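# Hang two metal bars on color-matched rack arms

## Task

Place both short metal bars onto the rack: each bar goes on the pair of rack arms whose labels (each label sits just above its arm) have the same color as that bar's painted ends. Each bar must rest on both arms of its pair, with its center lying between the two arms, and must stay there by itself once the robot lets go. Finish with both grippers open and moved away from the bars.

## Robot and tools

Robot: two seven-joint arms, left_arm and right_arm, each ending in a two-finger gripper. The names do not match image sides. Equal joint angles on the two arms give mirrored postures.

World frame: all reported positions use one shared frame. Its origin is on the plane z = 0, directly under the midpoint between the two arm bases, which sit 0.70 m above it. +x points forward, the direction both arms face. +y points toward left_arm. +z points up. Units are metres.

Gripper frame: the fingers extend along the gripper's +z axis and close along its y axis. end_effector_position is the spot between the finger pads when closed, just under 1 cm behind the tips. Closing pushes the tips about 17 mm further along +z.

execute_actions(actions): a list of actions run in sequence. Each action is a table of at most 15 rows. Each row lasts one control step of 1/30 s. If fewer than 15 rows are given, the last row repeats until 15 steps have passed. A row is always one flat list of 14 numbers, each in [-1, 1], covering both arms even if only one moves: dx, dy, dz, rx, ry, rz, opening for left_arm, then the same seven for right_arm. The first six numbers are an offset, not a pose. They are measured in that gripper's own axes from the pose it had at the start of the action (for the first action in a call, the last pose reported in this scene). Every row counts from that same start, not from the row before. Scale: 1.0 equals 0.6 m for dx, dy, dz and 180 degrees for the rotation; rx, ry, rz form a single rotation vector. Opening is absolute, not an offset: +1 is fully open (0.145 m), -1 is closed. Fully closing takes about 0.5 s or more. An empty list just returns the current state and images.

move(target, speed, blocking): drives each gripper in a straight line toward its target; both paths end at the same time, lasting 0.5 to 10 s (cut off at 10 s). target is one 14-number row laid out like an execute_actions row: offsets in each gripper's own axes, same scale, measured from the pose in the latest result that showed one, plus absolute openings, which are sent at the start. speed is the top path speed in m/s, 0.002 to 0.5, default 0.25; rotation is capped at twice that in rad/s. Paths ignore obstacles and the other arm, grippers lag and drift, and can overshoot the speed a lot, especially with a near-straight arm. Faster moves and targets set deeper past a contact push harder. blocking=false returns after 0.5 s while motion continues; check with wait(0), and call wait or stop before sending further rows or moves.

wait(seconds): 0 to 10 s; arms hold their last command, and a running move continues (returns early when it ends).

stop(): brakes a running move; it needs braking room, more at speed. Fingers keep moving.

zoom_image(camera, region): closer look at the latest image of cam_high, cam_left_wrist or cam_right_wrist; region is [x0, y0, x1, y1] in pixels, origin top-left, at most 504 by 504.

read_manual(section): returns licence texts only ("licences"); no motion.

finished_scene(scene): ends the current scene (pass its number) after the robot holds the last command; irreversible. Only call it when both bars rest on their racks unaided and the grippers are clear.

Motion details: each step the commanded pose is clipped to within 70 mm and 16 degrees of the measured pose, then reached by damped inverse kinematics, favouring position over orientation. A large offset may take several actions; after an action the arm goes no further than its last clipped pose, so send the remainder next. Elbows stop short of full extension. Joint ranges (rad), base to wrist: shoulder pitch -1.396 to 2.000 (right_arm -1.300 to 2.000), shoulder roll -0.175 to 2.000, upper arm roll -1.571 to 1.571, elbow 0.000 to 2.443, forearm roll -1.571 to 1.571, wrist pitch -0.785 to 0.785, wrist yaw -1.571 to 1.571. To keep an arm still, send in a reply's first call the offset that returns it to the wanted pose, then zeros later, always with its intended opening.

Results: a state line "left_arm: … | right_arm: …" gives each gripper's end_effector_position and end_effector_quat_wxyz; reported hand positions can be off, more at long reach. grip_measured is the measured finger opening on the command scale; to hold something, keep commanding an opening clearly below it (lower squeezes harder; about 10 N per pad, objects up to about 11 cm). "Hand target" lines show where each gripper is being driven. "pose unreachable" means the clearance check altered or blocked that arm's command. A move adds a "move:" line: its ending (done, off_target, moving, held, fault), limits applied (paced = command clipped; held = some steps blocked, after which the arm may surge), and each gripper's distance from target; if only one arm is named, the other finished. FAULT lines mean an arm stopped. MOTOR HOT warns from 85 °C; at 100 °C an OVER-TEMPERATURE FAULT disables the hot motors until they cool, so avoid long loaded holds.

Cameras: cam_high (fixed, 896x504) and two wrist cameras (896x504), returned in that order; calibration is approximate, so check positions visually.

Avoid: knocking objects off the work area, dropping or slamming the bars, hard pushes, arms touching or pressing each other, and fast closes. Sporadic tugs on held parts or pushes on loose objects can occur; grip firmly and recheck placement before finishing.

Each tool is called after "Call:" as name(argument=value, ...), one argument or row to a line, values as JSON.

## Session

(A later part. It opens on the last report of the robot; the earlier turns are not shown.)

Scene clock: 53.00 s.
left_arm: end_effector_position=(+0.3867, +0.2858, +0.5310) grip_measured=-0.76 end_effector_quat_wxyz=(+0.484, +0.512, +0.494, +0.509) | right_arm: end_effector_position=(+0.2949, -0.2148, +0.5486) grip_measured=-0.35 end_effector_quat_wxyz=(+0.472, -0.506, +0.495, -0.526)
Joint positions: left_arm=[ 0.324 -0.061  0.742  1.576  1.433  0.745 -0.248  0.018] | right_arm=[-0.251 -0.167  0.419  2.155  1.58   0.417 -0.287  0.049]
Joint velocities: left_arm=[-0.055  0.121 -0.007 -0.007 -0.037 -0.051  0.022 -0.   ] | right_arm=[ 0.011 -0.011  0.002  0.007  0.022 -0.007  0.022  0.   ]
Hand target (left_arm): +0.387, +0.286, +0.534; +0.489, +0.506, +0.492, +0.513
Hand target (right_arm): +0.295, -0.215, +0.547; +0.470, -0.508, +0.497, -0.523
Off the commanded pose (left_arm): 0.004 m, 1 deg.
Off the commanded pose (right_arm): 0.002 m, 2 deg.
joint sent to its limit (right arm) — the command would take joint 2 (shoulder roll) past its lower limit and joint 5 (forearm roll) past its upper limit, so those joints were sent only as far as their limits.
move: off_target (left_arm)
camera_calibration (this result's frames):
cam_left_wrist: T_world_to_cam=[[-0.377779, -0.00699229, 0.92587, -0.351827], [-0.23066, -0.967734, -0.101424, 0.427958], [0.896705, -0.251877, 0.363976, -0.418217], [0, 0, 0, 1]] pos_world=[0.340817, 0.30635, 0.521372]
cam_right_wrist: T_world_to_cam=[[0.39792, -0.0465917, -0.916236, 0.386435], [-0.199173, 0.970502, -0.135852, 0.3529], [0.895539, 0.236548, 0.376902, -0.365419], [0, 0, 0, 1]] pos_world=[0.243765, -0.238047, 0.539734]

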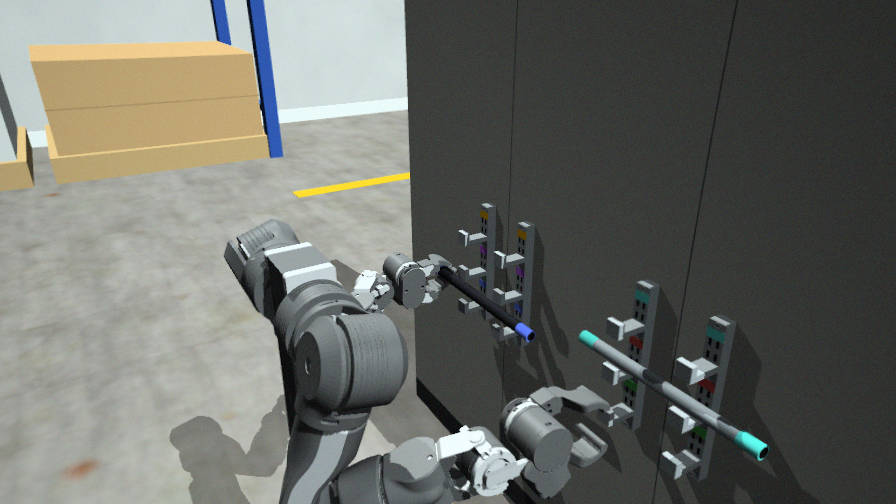

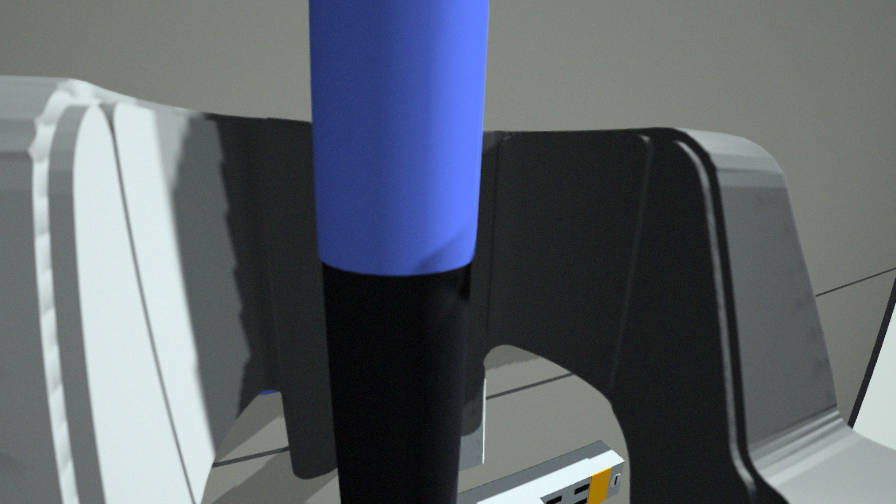

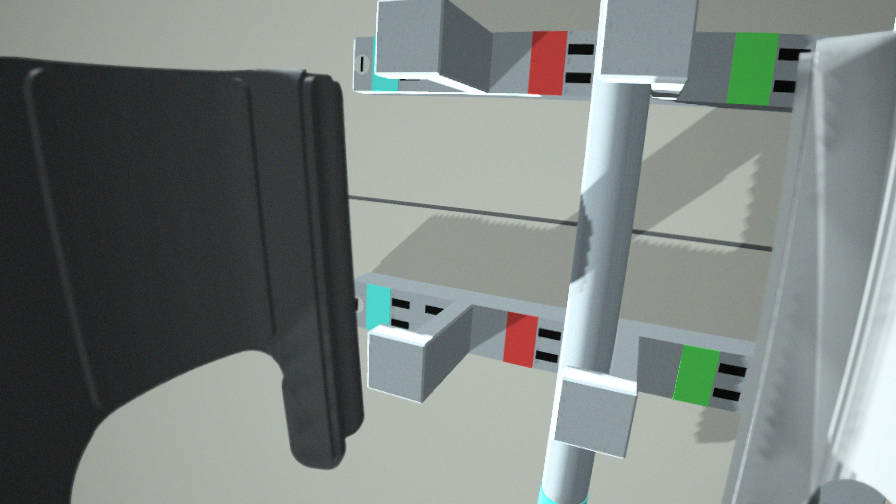

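Call:
move(
  target=[0,-0.03,0,0,0,0,-1,0,0,0,0,0,0,-0.35],
  speed=0.04,
)

Call:
zoom_image(
  camera="cam_high",
  region=[400,195,580,365],
)

Scene clock: 55.27 s.
left_arm: end_effector_position=(+0.3862, +0.2854, +0.5102) grip_measured=-0.76 end_effector_quat_wxyz=(+0.480, +0.518, +0.496, +0.505) | right_arm: end_effector_position=(+0.2949, -0.2148, +0.5486) grip_measured=-0.35 end_effector_quat_wxyz=(+0.472, -0.506, +0.495, -0.526)
Joint positions: left_arm=[ 0.3   -0.056  0.742  1.511  1.377  0.738 -0.156  0.018] | right_arm=[-0.251 -0.167  0.419  2.155  1.58   0.417 -0.287  0.049]
Joint velocities: left_arm=[ 0.055  0.033  0.007  0.002  0.022  0.037 -0.051 -0.   ] | right_arm=[-0.055  0.033  0.002  0.007  0.037 -0.095  0.037  0.   ]
Hand target (left_arm): +0.386, +0.287, +0.513; +0.484, +0.512, +0.495, +0.509
Hand target (right_arm): +0.295, -0.215, +0.549; +0.472, -0.505, +0.495, -0.526
Off the commanded pose (left_arm): 0.003 m, 1 deg.
Off the commanded pose (right_arm): 0.000 m, 0 deg.
joint sent to its limit (right arm) — the command would take joint 2 (shoulder roll) past its lower limit, so that joint was sent only as far as its limit.
move: done
camera_calibration (this result's frames):
cam_left_wrist: T_world_to_cam=[[-0.362529, -0.00902686, 0.931929, -0.341128], [-0.235525, -0.966608, -0.100984, 0.426722], [0.901721, -0.256102, 0.348297, -0.403007], [0, 0, 0, 1]] pos_world=[0.340235, 0.306182, 0.501365]
cam_right_wrist: T_world_to_cam=[[0.39792, -0.0465917, -0.916236, 0.386435], [-0.199173, 0.970502, -0.135852, 0.3529], [0.895539, 0.236548, 0.376902, -0.365419], [0, 0, 0, 1]] pos_world=[0.243765, -0.238047, 0.539734]

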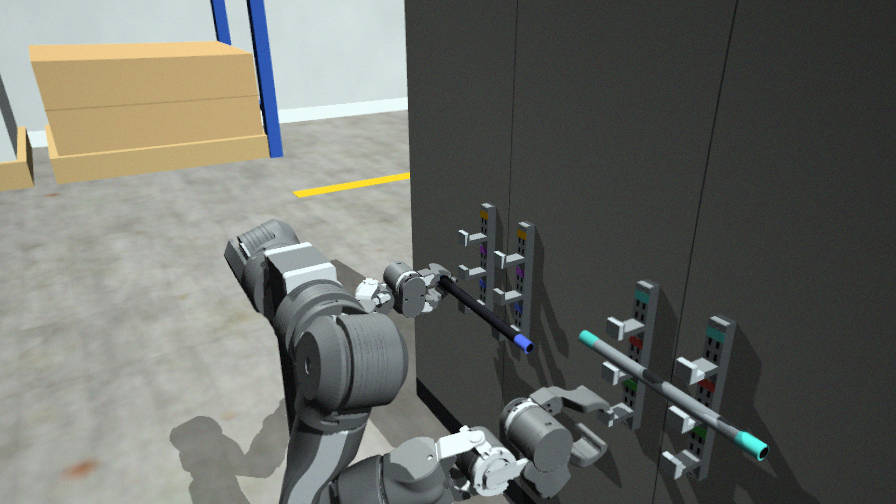

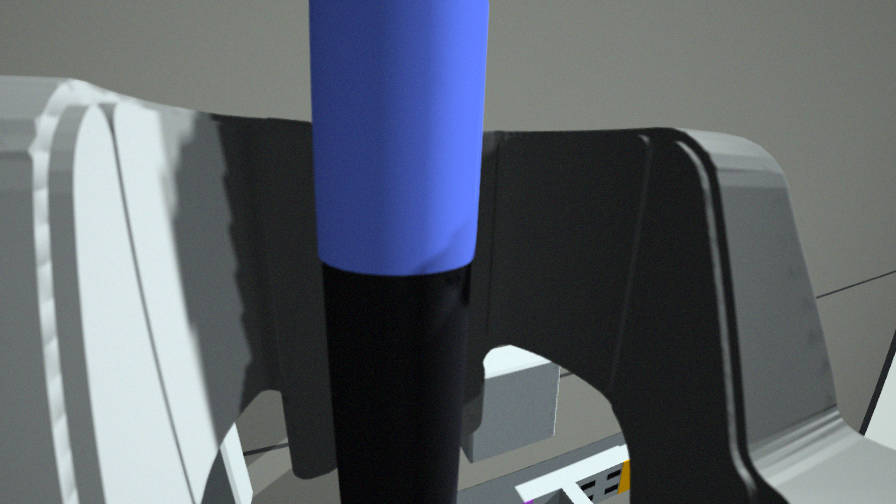

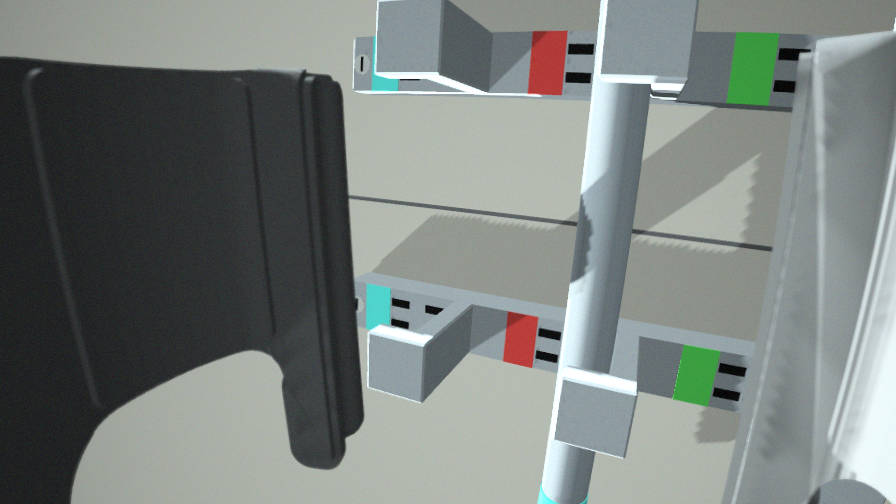

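Region (400, 195, 580, 365) of cam_high's 896x504 image, scaled by 2.800, with more detail than that image has.

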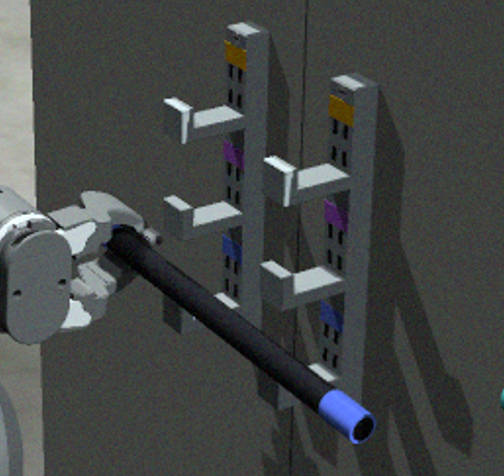

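Call:
move(
  target=[0,0.005,0.088,0,0,0,-1,0,0,0,0,0,0,-0.35],
  speed=0.04,
)

Call:
zoom_image(
  camera="cam_high",
  region=[400,195,580,365],
)

Scene clock: 57.77 s.
left_arm: end_effector_position=(+0.4365, +0.2909, +0.5071) grip_measured=-0.76 end_effector_quat_wxyz=(+0.470, +0.520, +0.504, +0.505) | right_arm: end_effector_position=(+0.2949, -0.2148, +0.5486) grip_measured=-0.35 end_effector_quat_wxyz=(+0.472, -0.506, +0.495, -0.526)
Joint positions: left_arm=[ 0.492  0.009  0.711  1.233  1.236  0.652 -0.071  0.018] | right_arm=[-0.251 -0.167  0.419  2.155  1.58   0.417 -0.287  0.049]
Joint velocities: left_arm=[ 0.055  0.011  0.002  0.007  0.066 -0.007 -0.051 -0.   ] | right_arm=[-0.077  0.011  0.007 -0.002  0.051 -0.081 -0.007 -0.   ]
Hand target (left_arm): +0.439, +0.287, +0.511; +0.478, +0.518, +0.497, +0.506
Hand target (right_arm): +0.295, -0.215, +0.549; +0.472, -0.506, +0.495, -0.526
Off the commanded pose (left_arm): 0.007 m, 1 deg.
Off the commanded pose (right_arm): 0.000 m, 0 deg.
move: off_target (left_arm)
camera_calibration (this result's frames):
cam_left_wrist: T_world_to_cam=[[-0.345372, -0.0183903, 0.938286, -0.327955], [-0.222885, -0.969594, -0.101045, 0.43899], [0.911614, -0.244028, 0.330771, -0.444832], [0, 0, 0, 1]] pos_world=[0.390093, 0.31106, 0.499211]
cam_right_wrist: T_world_to_cam=[[0.39792, -0.0465917, -0.916236, 0.386435], [-0.199173, 0.970502, -0.135852, 0.3529], [0.895539, 0.236548, 0.376902, -0.365419], [0, 0, 0, 1]] pos_world=[0.243765, -0.238047, 0.539734]

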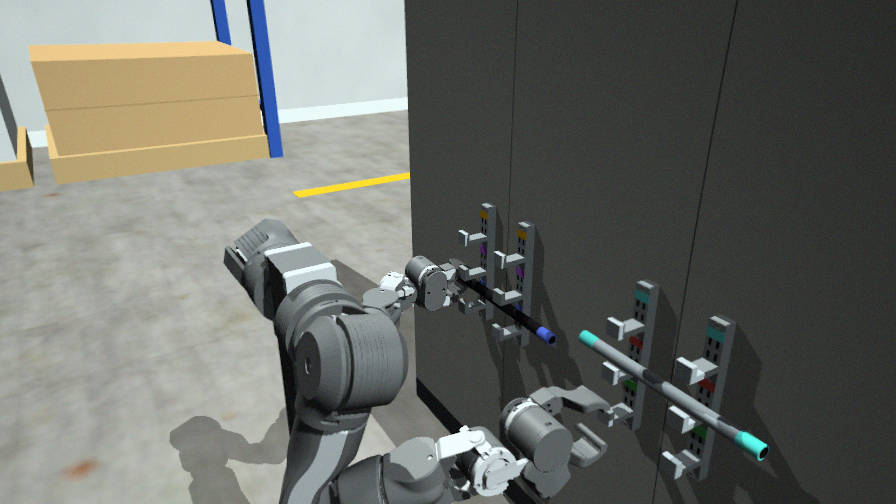

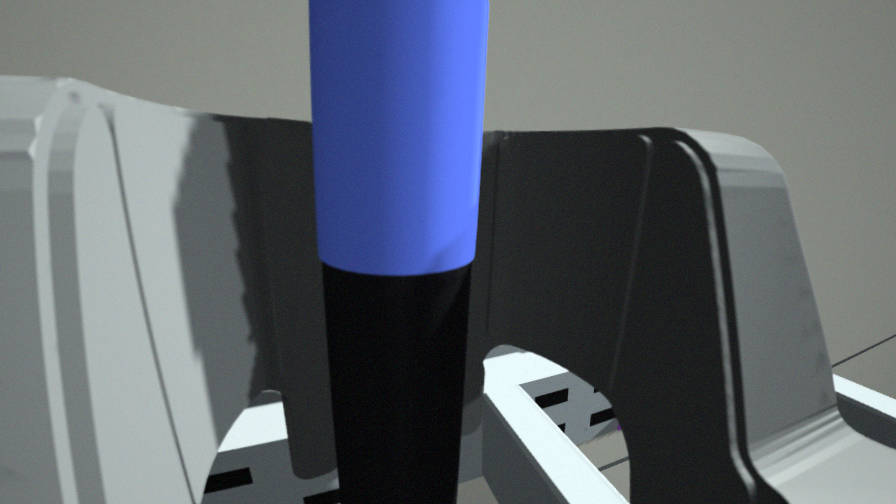

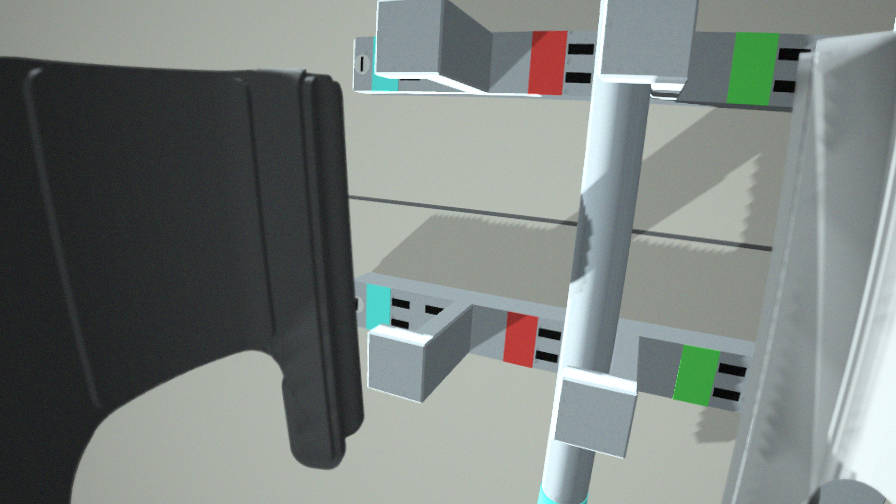

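Region (400, 195, 580, 365) of cam_high's 896x504 image, scaled by 2.800, with more detail than that image has.

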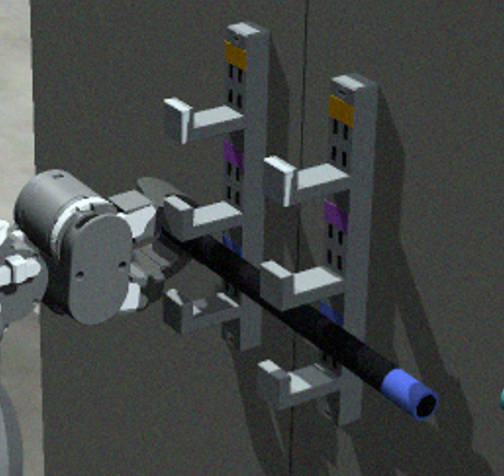

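Call:
move(
  target=[-0.006,-0.033,0,0,0,0,-1,0,0,0,0,0,0,-0.35],
  speed=0.03,
)

Call:
zoom_image(
  camera="cam_high",
  region=[400,195,580,365],
)

Scene clock: 59.10 s.
left_arm: end_effector_position=(+0.4348, +0.2888, +0.4840) grip_measured=-0.76 end_effector_quat_wxyz=(+0.464, +0.524, +0.507, +0.502) | right_arm: end_effector_position=(+0.2949, -0.2148, +0.5486) grip_measured=-0.35 end_effector_quat_wxyz=(+0.472, -0.506, +0.495, -0.526)
Joint positions: left_arm=[0.466 0.017 0.701 1.16  1.197 0.62  0.015 0.018] | right_arm=[-0.251 -0.167  0.419  2.155  1.58   0.417 -0.287  0.049]
Joint velocities: left_arm=[ 0.011 -0.011 -0.007 -0.007 -0.066  0.007  0.022  0.   ] | right_arm=[ 0.099  0.011 -0.017 -0.017  0.066 -0.037  0.037 -0.   ]
Hand target (left_arm): +0.435, +0.288, +0.487; +0.470, +0.520, +0.504, +0.505
Hand target (right_arm): +0.295, -0.215, +0.549; +0.472, -0.506, +0.495, -0.526
Off the commanded pose (left_arm): 0.003 m, 1 deg.
Off the commanded pose (right_arm): 0.000 m, 0 deg.
move: done
camera_calibration (this result's frames):
cam_left_wrist: T_world_to_cam=[[-0.329474, -0.0221512, 0.943905, -0.315406], [-0.222812, -0.969664, -0.100529, 0.433933], [0.917498, -0.243435, 0.314543, -0.431002], [0, 0, 0, 1]] pos_world=[0.38821, 0.308862, 0.476905]
cam_right_wrist: T_world_to_cam=[[0.39792, -0.0465917, -0.916236, 0.386435], [-0.199173, 0.970502, -0.135852, 0.3529], [0.895539, 0.236548, 0.376902, -0.365419], [0, 0, 0, 1]] pos_world=[0.243765, -0.238047, 0.539734]

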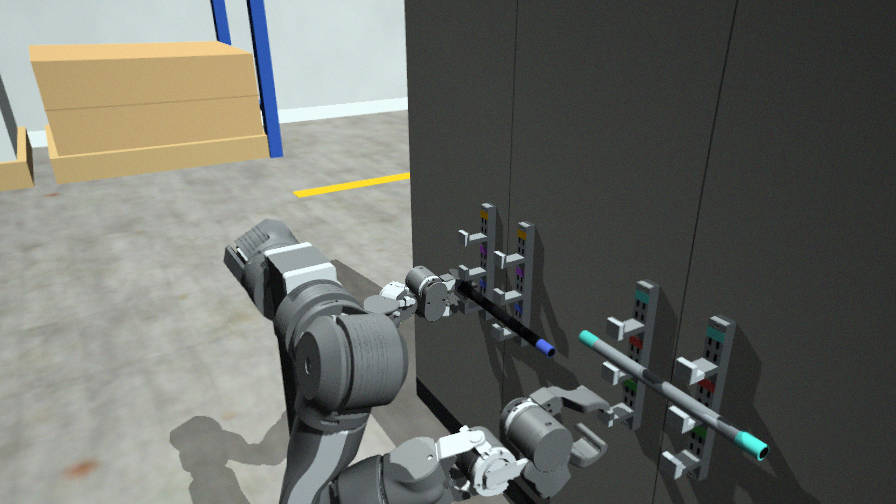

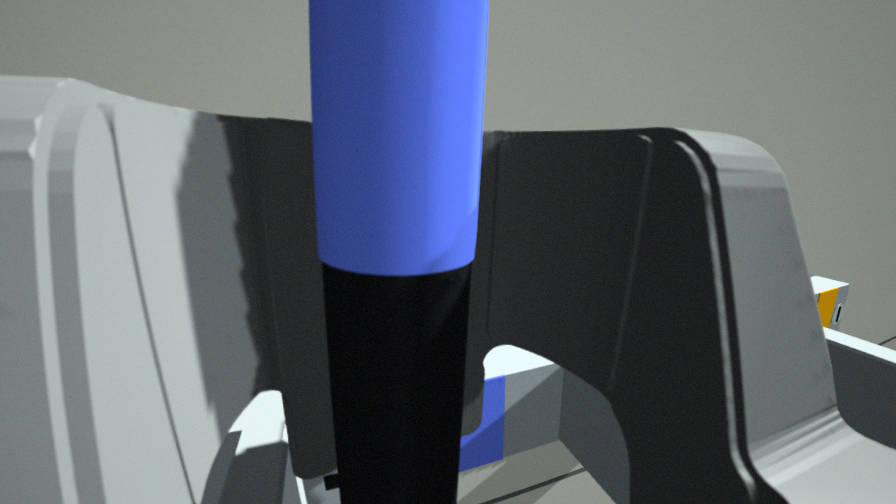

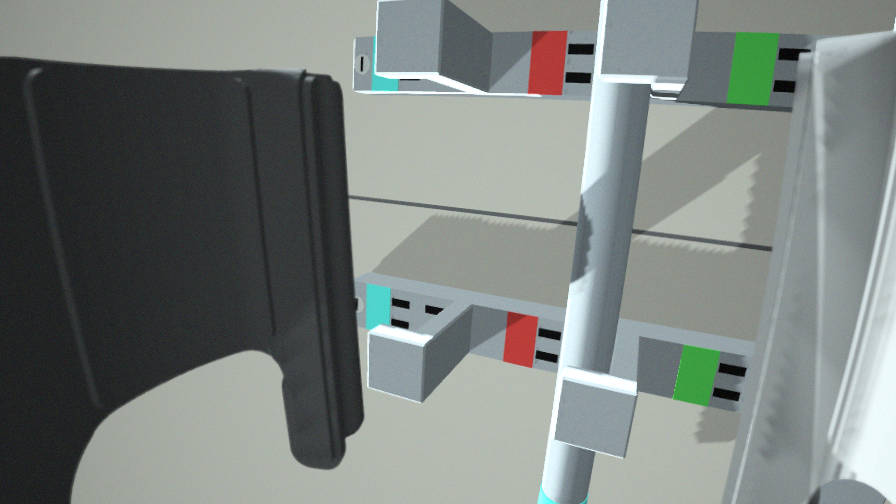

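Region (400, 195, 580, 365) of cam_high's 896x504 image, scaled by 2.800, with more detail than that image has.

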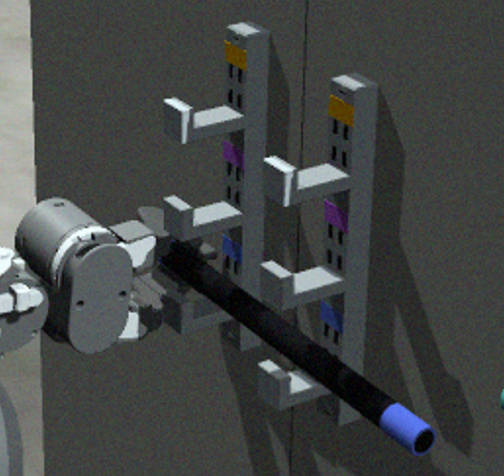

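Call:
move(
  target=[0,-0.014,0,0,0,0,-1,0,0,0,0,0,0,-0.35],
  speed=0.02,
)

Call:
zoom_image(
  camera="cam_high",
  region=[400,195,580,365],
)

Scene clock: 60.33 s.
left_arm: end_effector_position=(+0.4349, +0.2886, +0.4794) grip_measured=-0.76 end_effector_quat_wxyz=(+0.471, +0.519, +0.506, +0.503) | right_arm: end_effector_position=(+0.2949, -0.2148, +0.5486) grip_measured=-0.35 end_effector_quat_wxyz=(+0.472, -0.506, +0.495, -0.526)
Joint positions: left_arm=[0.462 0.026 0.697 1.128 1.2   0.611 0.056 0.018] | right_arm=[-0.251 -0.167  0.419  2.155  1.58   0.417 -0.287  0.049]
Joint velocities: left_arm=[ 0.033  0.099 -0.007 -0.002  0.007 -0.066  0.022 -0.   ] | right_arm=[-0.033  0.033 -0.007  0.007  0.007  0.066 -0.037 -0.   ]
Hand target (left_arm): +0.434, +0.289, +0.476; +0.464, +0.524, +0.507, +0.502
Hand target (right_arm): +0.295, -0.215, +0.549; +0.472, -0.506, +0.495, -0.526
Off the commanded pose (left_arm): 0.004 m, 1 deg.
Off the commanded pose (right_arm): 0.000 m, 0 deg.
move: off_target (left_arm)
camera_calibration (this result's frames):
cam_left_wrist: T_world_to_cam=[[-0.34232, -0.0118313, 0.939509, -0.306361], [-0.223751, -0.970128, -0.0937427, 0.430567], [0.912553, -0.242306, 0.329447, -0.435018], [0, 0, 0, 1]] pos_world=[0.388443, 0.308673, 0.471506]
cam_right_wrist: T_world_to_cam=[[0.39792, -0.0465917, -0.916236, 0.386435], [-0.199173, 0.970502, -0.135852, 0.3529], [0.895539, 0.236548, 0.376902, -0.365419], [0, 0, 0, 1]] pos_world=[0.243765, -0.238047, 0.539734]

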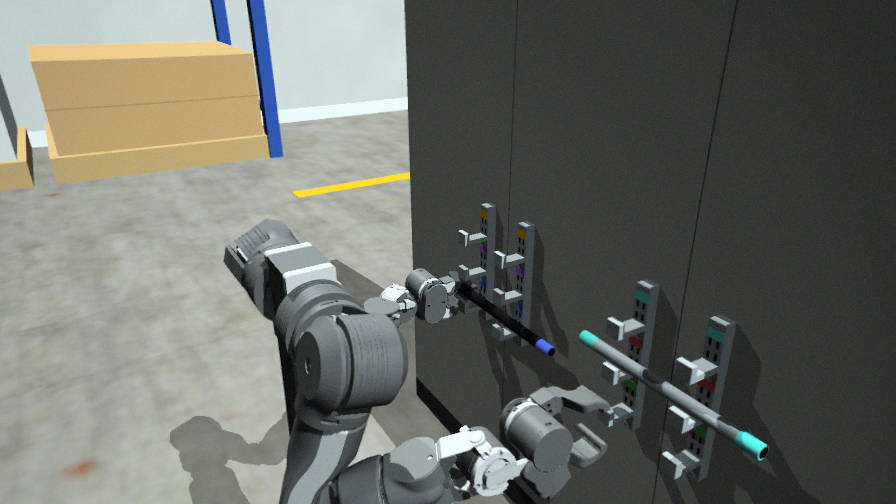

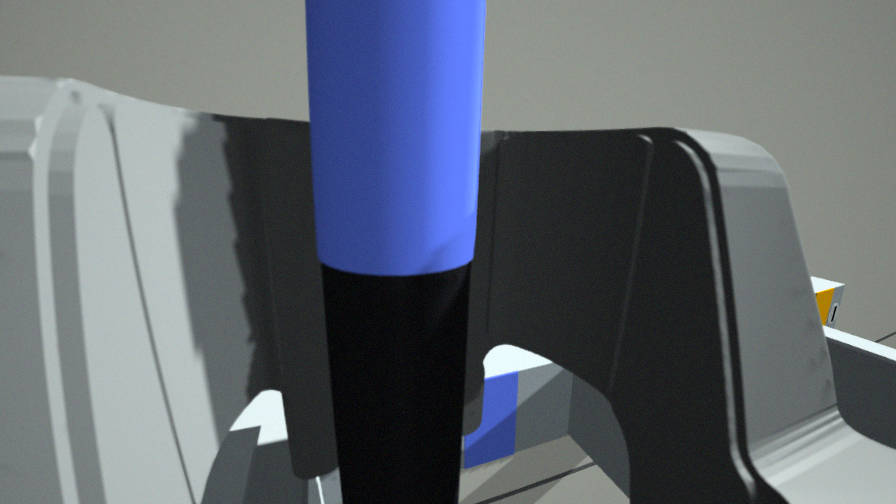

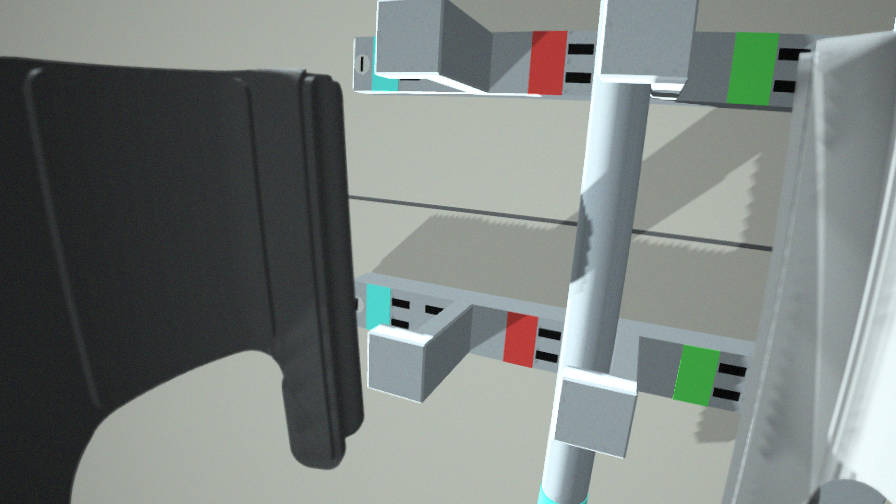

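Region (400, 195, 580, 365) of cam_high's 896x504 image, scaled by 2.800, with more detail than that image has.

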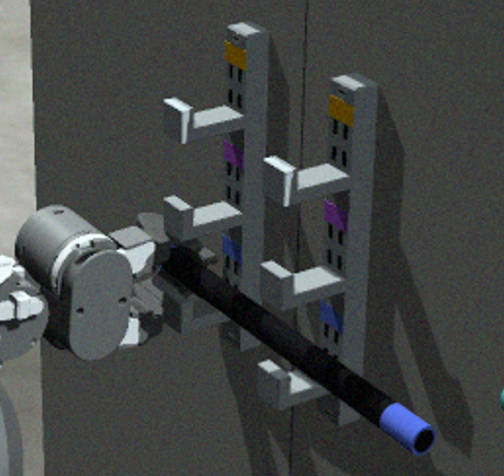

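Call:
execute_actions(
  actions=[
    [[0,0,0,0,0,0,-0.85,0,0,0,0,0,0,-0.35],[0,0,0,0,0,0,-0.78,0,0,0,0,0,0,-0.35],[0,0,0,0,0,0,-0.75,0,0,0,0,0,0,-0.35],[0,0,0,0,0,0,-0.72,0,0,0,0,0,0,-0.35],[0,0,0,0,0,0,-0.7,0,0,0,0,0,0,-0.35],[0,0,0,0,0,0,-0.67,0,0,0,0,0,0,-0.35],[0,0,0,0,0,0,-0.63,0,0,0,0,0,0,-0.35],[0,0,0,0,0,0,-0.6,0,0,0,0,0,0,-0.35],[0,0,0,0,0,0,-0.55,0,0,0,0,0,0,-0.35],[0,0,0,0,0,0,-0.5,0,0,0,0,0,0,-0.35]],
    [[0,0,0,0,0,0,-0.45,0,0,0,0,0,0,-0.35]],
  ],
)

Call:
move(
  target=[0.02,0,-0.15,0,0,0,-0.45,0,0,0,0,0,0,-0.35],
  speed=0.1,
)

Call:
zoom_image(
  camera="cam_high",
  region=[400,195,580,365],
)

Scene clock: 62.17 s.
left_arm: end_effector_position=(+0.4348, +0.2886, +0.4794) grip_measured=-0.45 end_effector_quat_wxyz=(+0.472, +0.519, +0.506, +0.502) | right_arm: end_effector_position=(+0.2949, -0.2148, +0.5486) grip_measured=-0.35 end_effector_quat_wxyz=(+0.472, -0.506, +0.495, -0.526)
Joint positions: left_arm=[0.461 0.026 0.697 1.128 1.202 0.611 0.056 0.042] | right_arm=[-0.251 -0.167  0.419  2.155  1.58   0.417 -0.287  0.049]
Joint velocities: left_arm=[-0.033 -0.055  0.002 -0.002 -0.051 -0.037  0.007 -0.   ] | right_arm=[-0.011 -0.055 -0.002 -0.027  0.007  0.022 -0.022 -0.   ]
Hand target (left_arm): +0.435, +0.289, +0.479; +0.472, +0.519, +0.506, +0.502
Hand target (right_arm): +0.295, -0.215, +0.549; +0.472, -0.506, +0.495, -0.526
Off the commanded pose (left_arm): 0.000 m, 0 deg.
Off the commanded pose (right_arm): 0.000 m, 0 deg.
camera_calibration (this result's frames):
cam_left_wrist: T_world_to_cam=[[-0.343029, -0.0105986, 0.939265, -0.306332], [-0.223198, -0.970378, -0.0924638, 0.429838], [0.912422, -0.24136, 0.330503, -0.435661], [0, 0, 0, 1]] pos_world=[0.388365, 0.308707, 0.471459]
cam_right_wrist: T_world_to_cam=[[0.39792, -0.0465917, -0.916236, 0.386435], [-0.199173, 0.970502, -0.135852, 0.3529], [0.895539, 0.236548, 0.376902, -0.365419], [0, 0, 0, 1]] pos_world=[0.243765, -0.238047, 0.539734]

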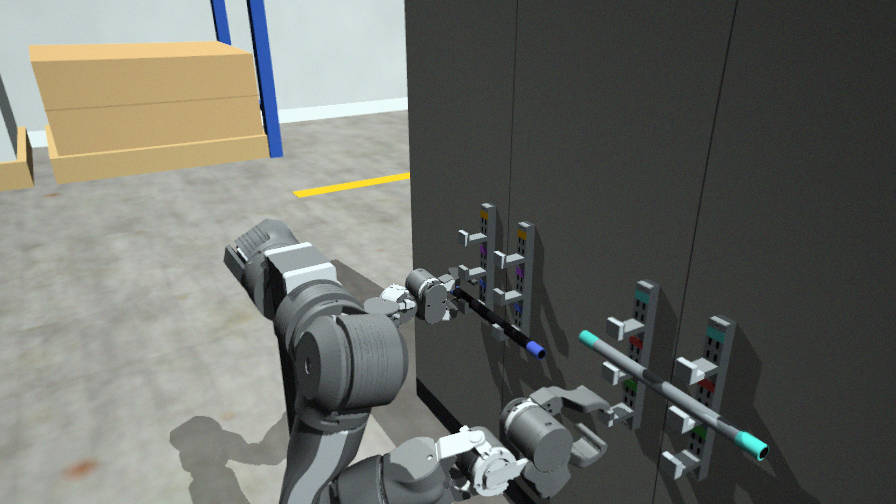

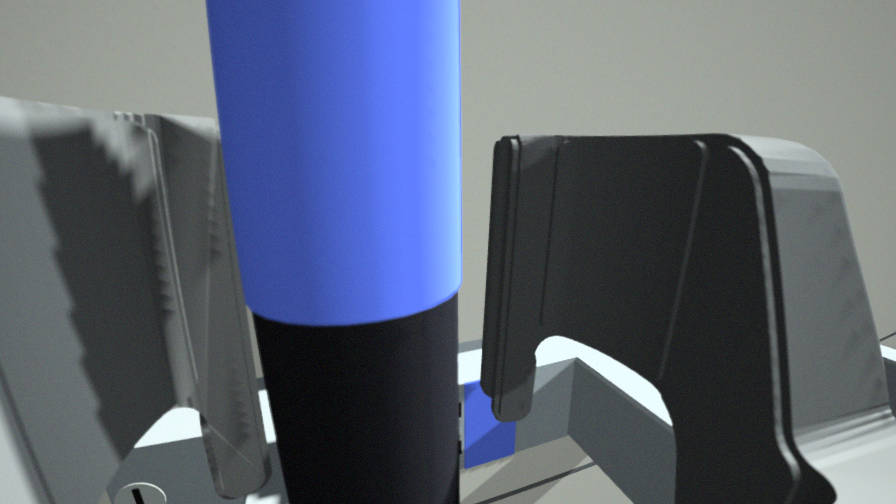

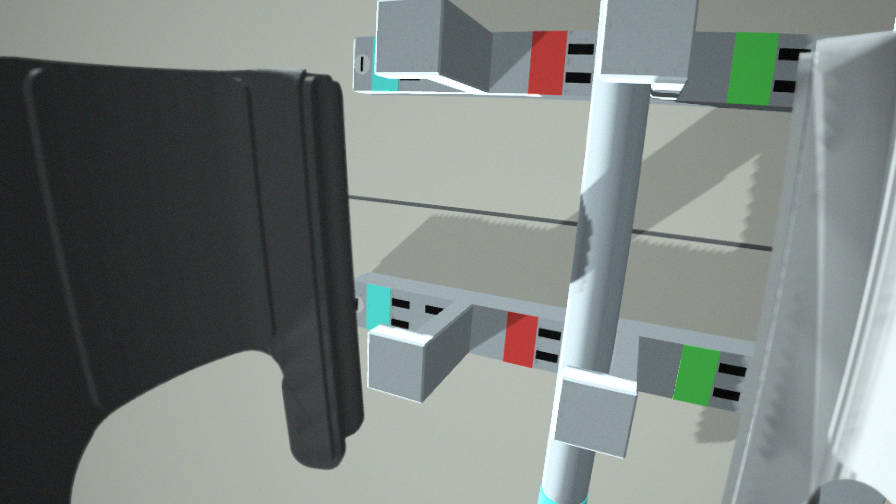

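Scene clock: 63.37 s.
left_arm: end_effector_position=(+0.3447, +0.2974, +0.4839) grip_measured=-0.45 end_effector_quat_wxyz=(+0.473, +0.517, +0.508, +0.502) | right_arm: end_effector_position=(+0.2949, -0.2148, +0.5486) grip_measured=-0.35 end_effector_quat_wxyz=(+0.472, -0.506, +0.495, -0.526)
Joint positions: left_arm=[ 0.145 -0.06   0.805  1.566  1.422  0.786 -0.085  0.042] | right_arm=[-0.251 -0.167  0.419  2.155  1.58   0.417 -0.287  0.049]
Joint velocities: left_arm=[ 0.011 -0.033 -0.022  0.007  0.066 -0.022 -0.007  0.   ] | right_arm=[-0.011  0.099  0.002  0.002  0.037 -0.081  0.022  0.   ]
Hand target (left_arm): +0.345, +0.297, +0.486; +0.474, +0.518, +0.506, +0.502
Hand target (right_arm): +0.295, -0.215, +0.549; +0.472, -0.506, +0.495, -0.526
Off the commanded pose (left_arm): 0.002 m, 0 deg.
Off the commanded pose (right_arm): 0.000 m, 0 deg.
joint sent to its limit (left arm) — the command would take joint 6 (wrist pitch) past its upper limit, so that joint was sent only as far as its limit.
move: done
camera_calibration (this result's frames):
cam_left_wrist: T_world_to_cam=[[-0.344007, -0.00581732, 0.938949, -0.342291], [-0.222225, -0.971067, -0.0874337, 0.41607], [0.912291, -0.238735, 0.332761, -0.354621], [0, 0, 0, 1]] pos_world=[0.298228, 0.317381, 0.475776]
cam_right_wrist: T_world_to_cam=[[0.39792, -0.0465917, -0.916236, 0.386435], [-0.199173, 0.970502, -0.135852, 0.3529], [0.895539, 0.236548, 0.376902, -0.365419], [0, 0, 0, 1]] pos_world=[0.243765, -0.238047, 0.539734]

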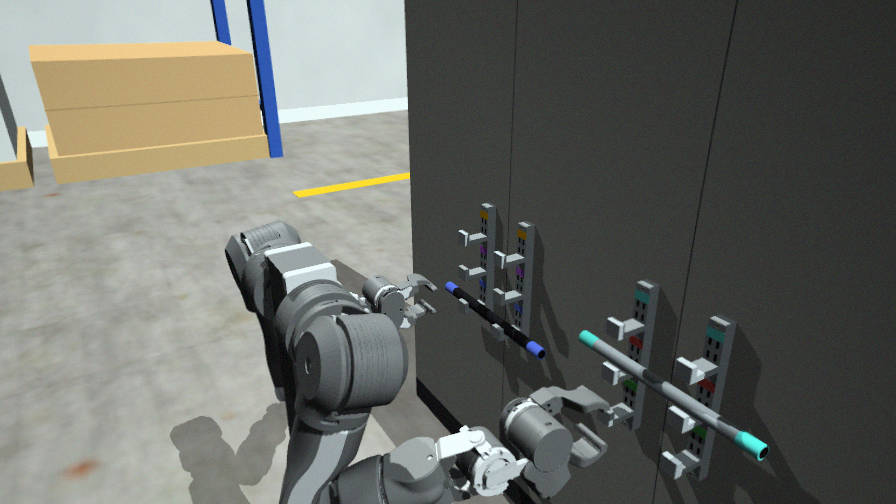

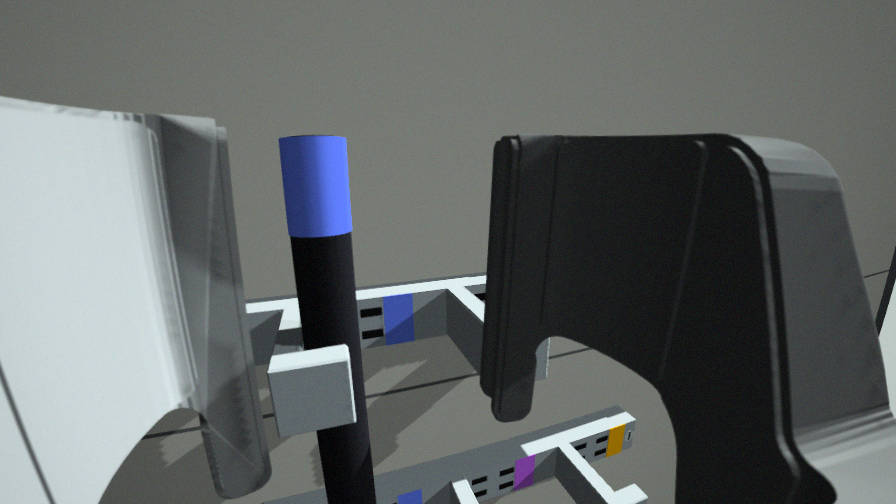

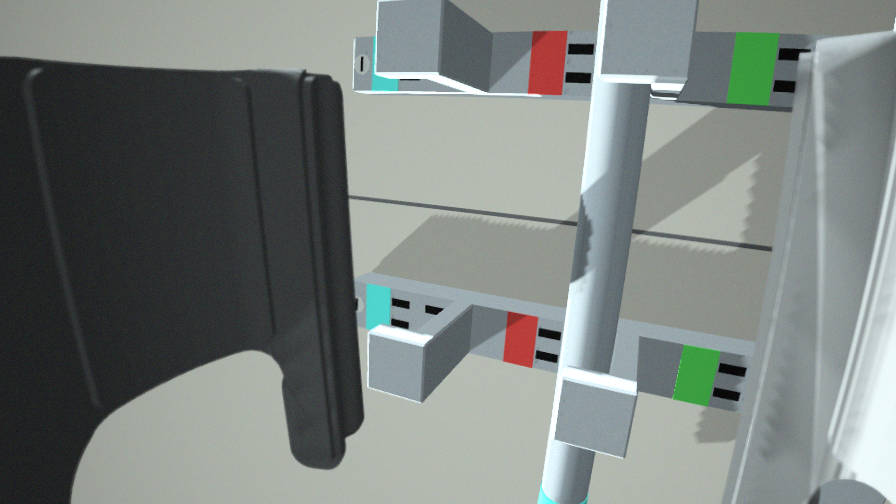

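Region (400, 195, 580, 365) of cam_high's 896x504 image, scaled by 2.800, with more detail than that image has.

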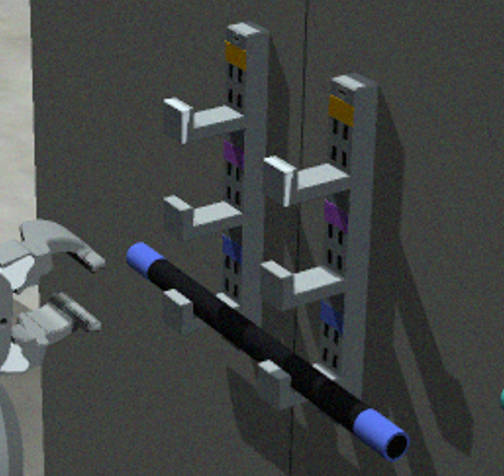

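Call:
move(
  target=[0,0,-0.1,0,0,0,-0.45,-0.008,-0.006,0.17,0,0,0.015,-0.35],
  speed=0.1,
)

Scene clock: 65.60 s.
left_arm: end_effector_position=(+0.2850, +0.2948, +0.4841) grip_measured=-0.45 end_effector_quat_wxyz=(+0.465, +0.516, +0.510, +0.507) | right_arm: end_effector_position=(+0.3967, -0.2170, +0.5506) grip_measured=-0.35 end_effector_quat_wxyz=(+0.483, -0.493, +0.509, -0.514)
Joint positions: left_arm=[-0.115 -0.096  0.818  1.776  1.576  0.787 -0.082  0.042] | right_arm=[ 0.213 -0.124  0.388  1.738  1.476  0.363 -0.336  0.049]
Joint velocities: left_arm=[-0.011 -0.011 -0.012  0.017  0.037 -0.066  0.022  0.   ] | right_arm=[ 0.033 -0.011 -0.012 -0.012 -0.081 -0.051 -0.007  0.   ]
Hand target (left_arm): +0.285, +0.295, +0.487; +0.468, +0.514, +0.506, +0.511
Hand target (right_arm): +0.397, -0.217, +0.551; +0.484, -0.492, +0.509, -0.515
Off the commanded pose (left_arm): 0.003 m, 1 deg.
Off the commanded pose (right_arm): 0.003 m, 0 deg.
joint sent to its limit (left arm) — the command would take joint 5 (forearm roll) past its upper limit and joint 6 (wrist pitch) past its upper limit, so those joints were sent only as far as their limits.
move: done
camera_calibration (this result's frames):
cam_left_wrist: T_world_to_cam=[[-0.3411, -0.0217805, 0.939775, -0.359551], [-0.206509, -0.973573, -0.0975181, 0.401449], [0.917063, -0.227335, 0.327587, -0.303082], [0, 0, 0, 1]] pos_world=[0.238206, 0.314107, 0.476331]
cam_right_wrist: T_world_to_cam=[[0.39696, -0.00140815, -0.917835, 0.358724], [-0.196886, 0.97659, -0.0866506, 0.348875], [0.89647, 0.215105, 0.38739, -0.467526], [0, 0, 0, 1]] pos_world=[0.345413, -0.239635, 0.540594]

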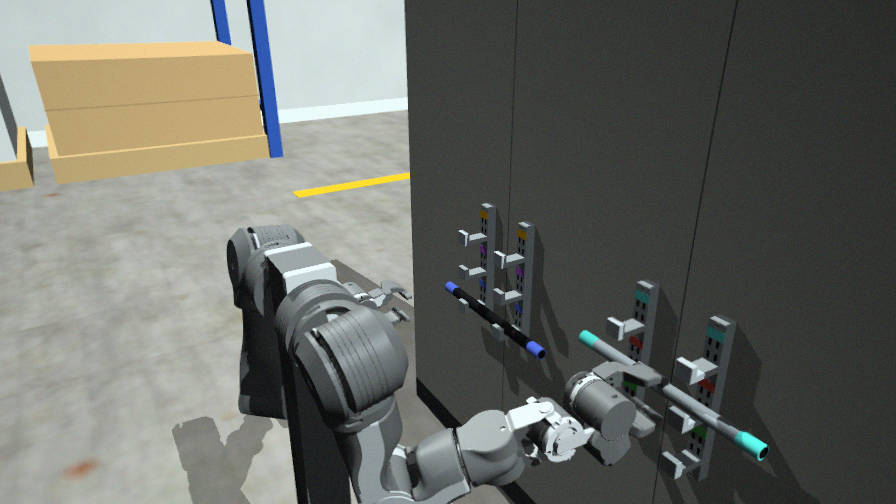

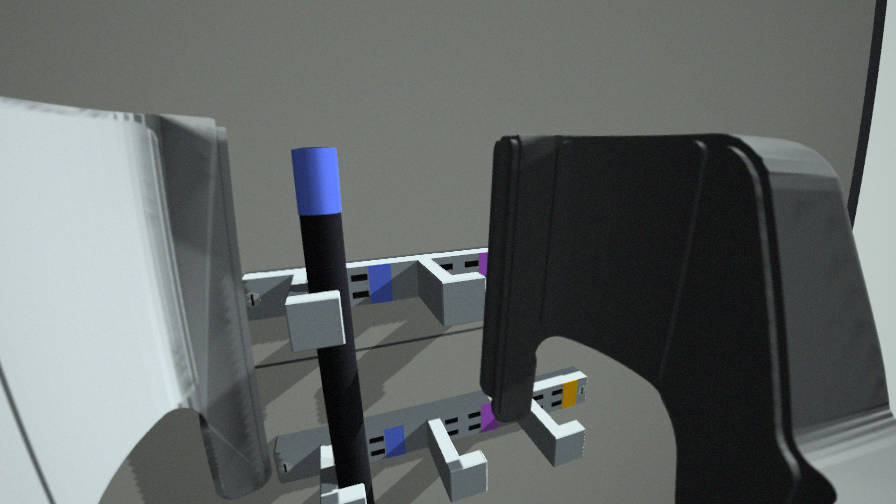

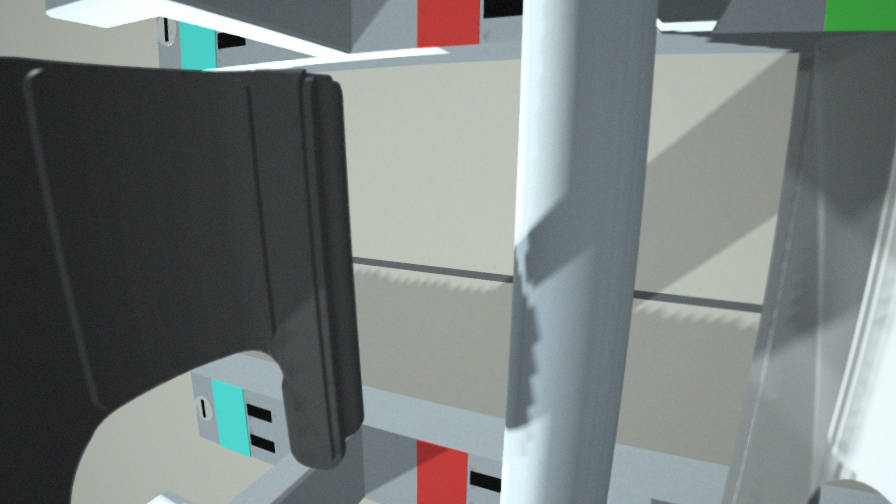

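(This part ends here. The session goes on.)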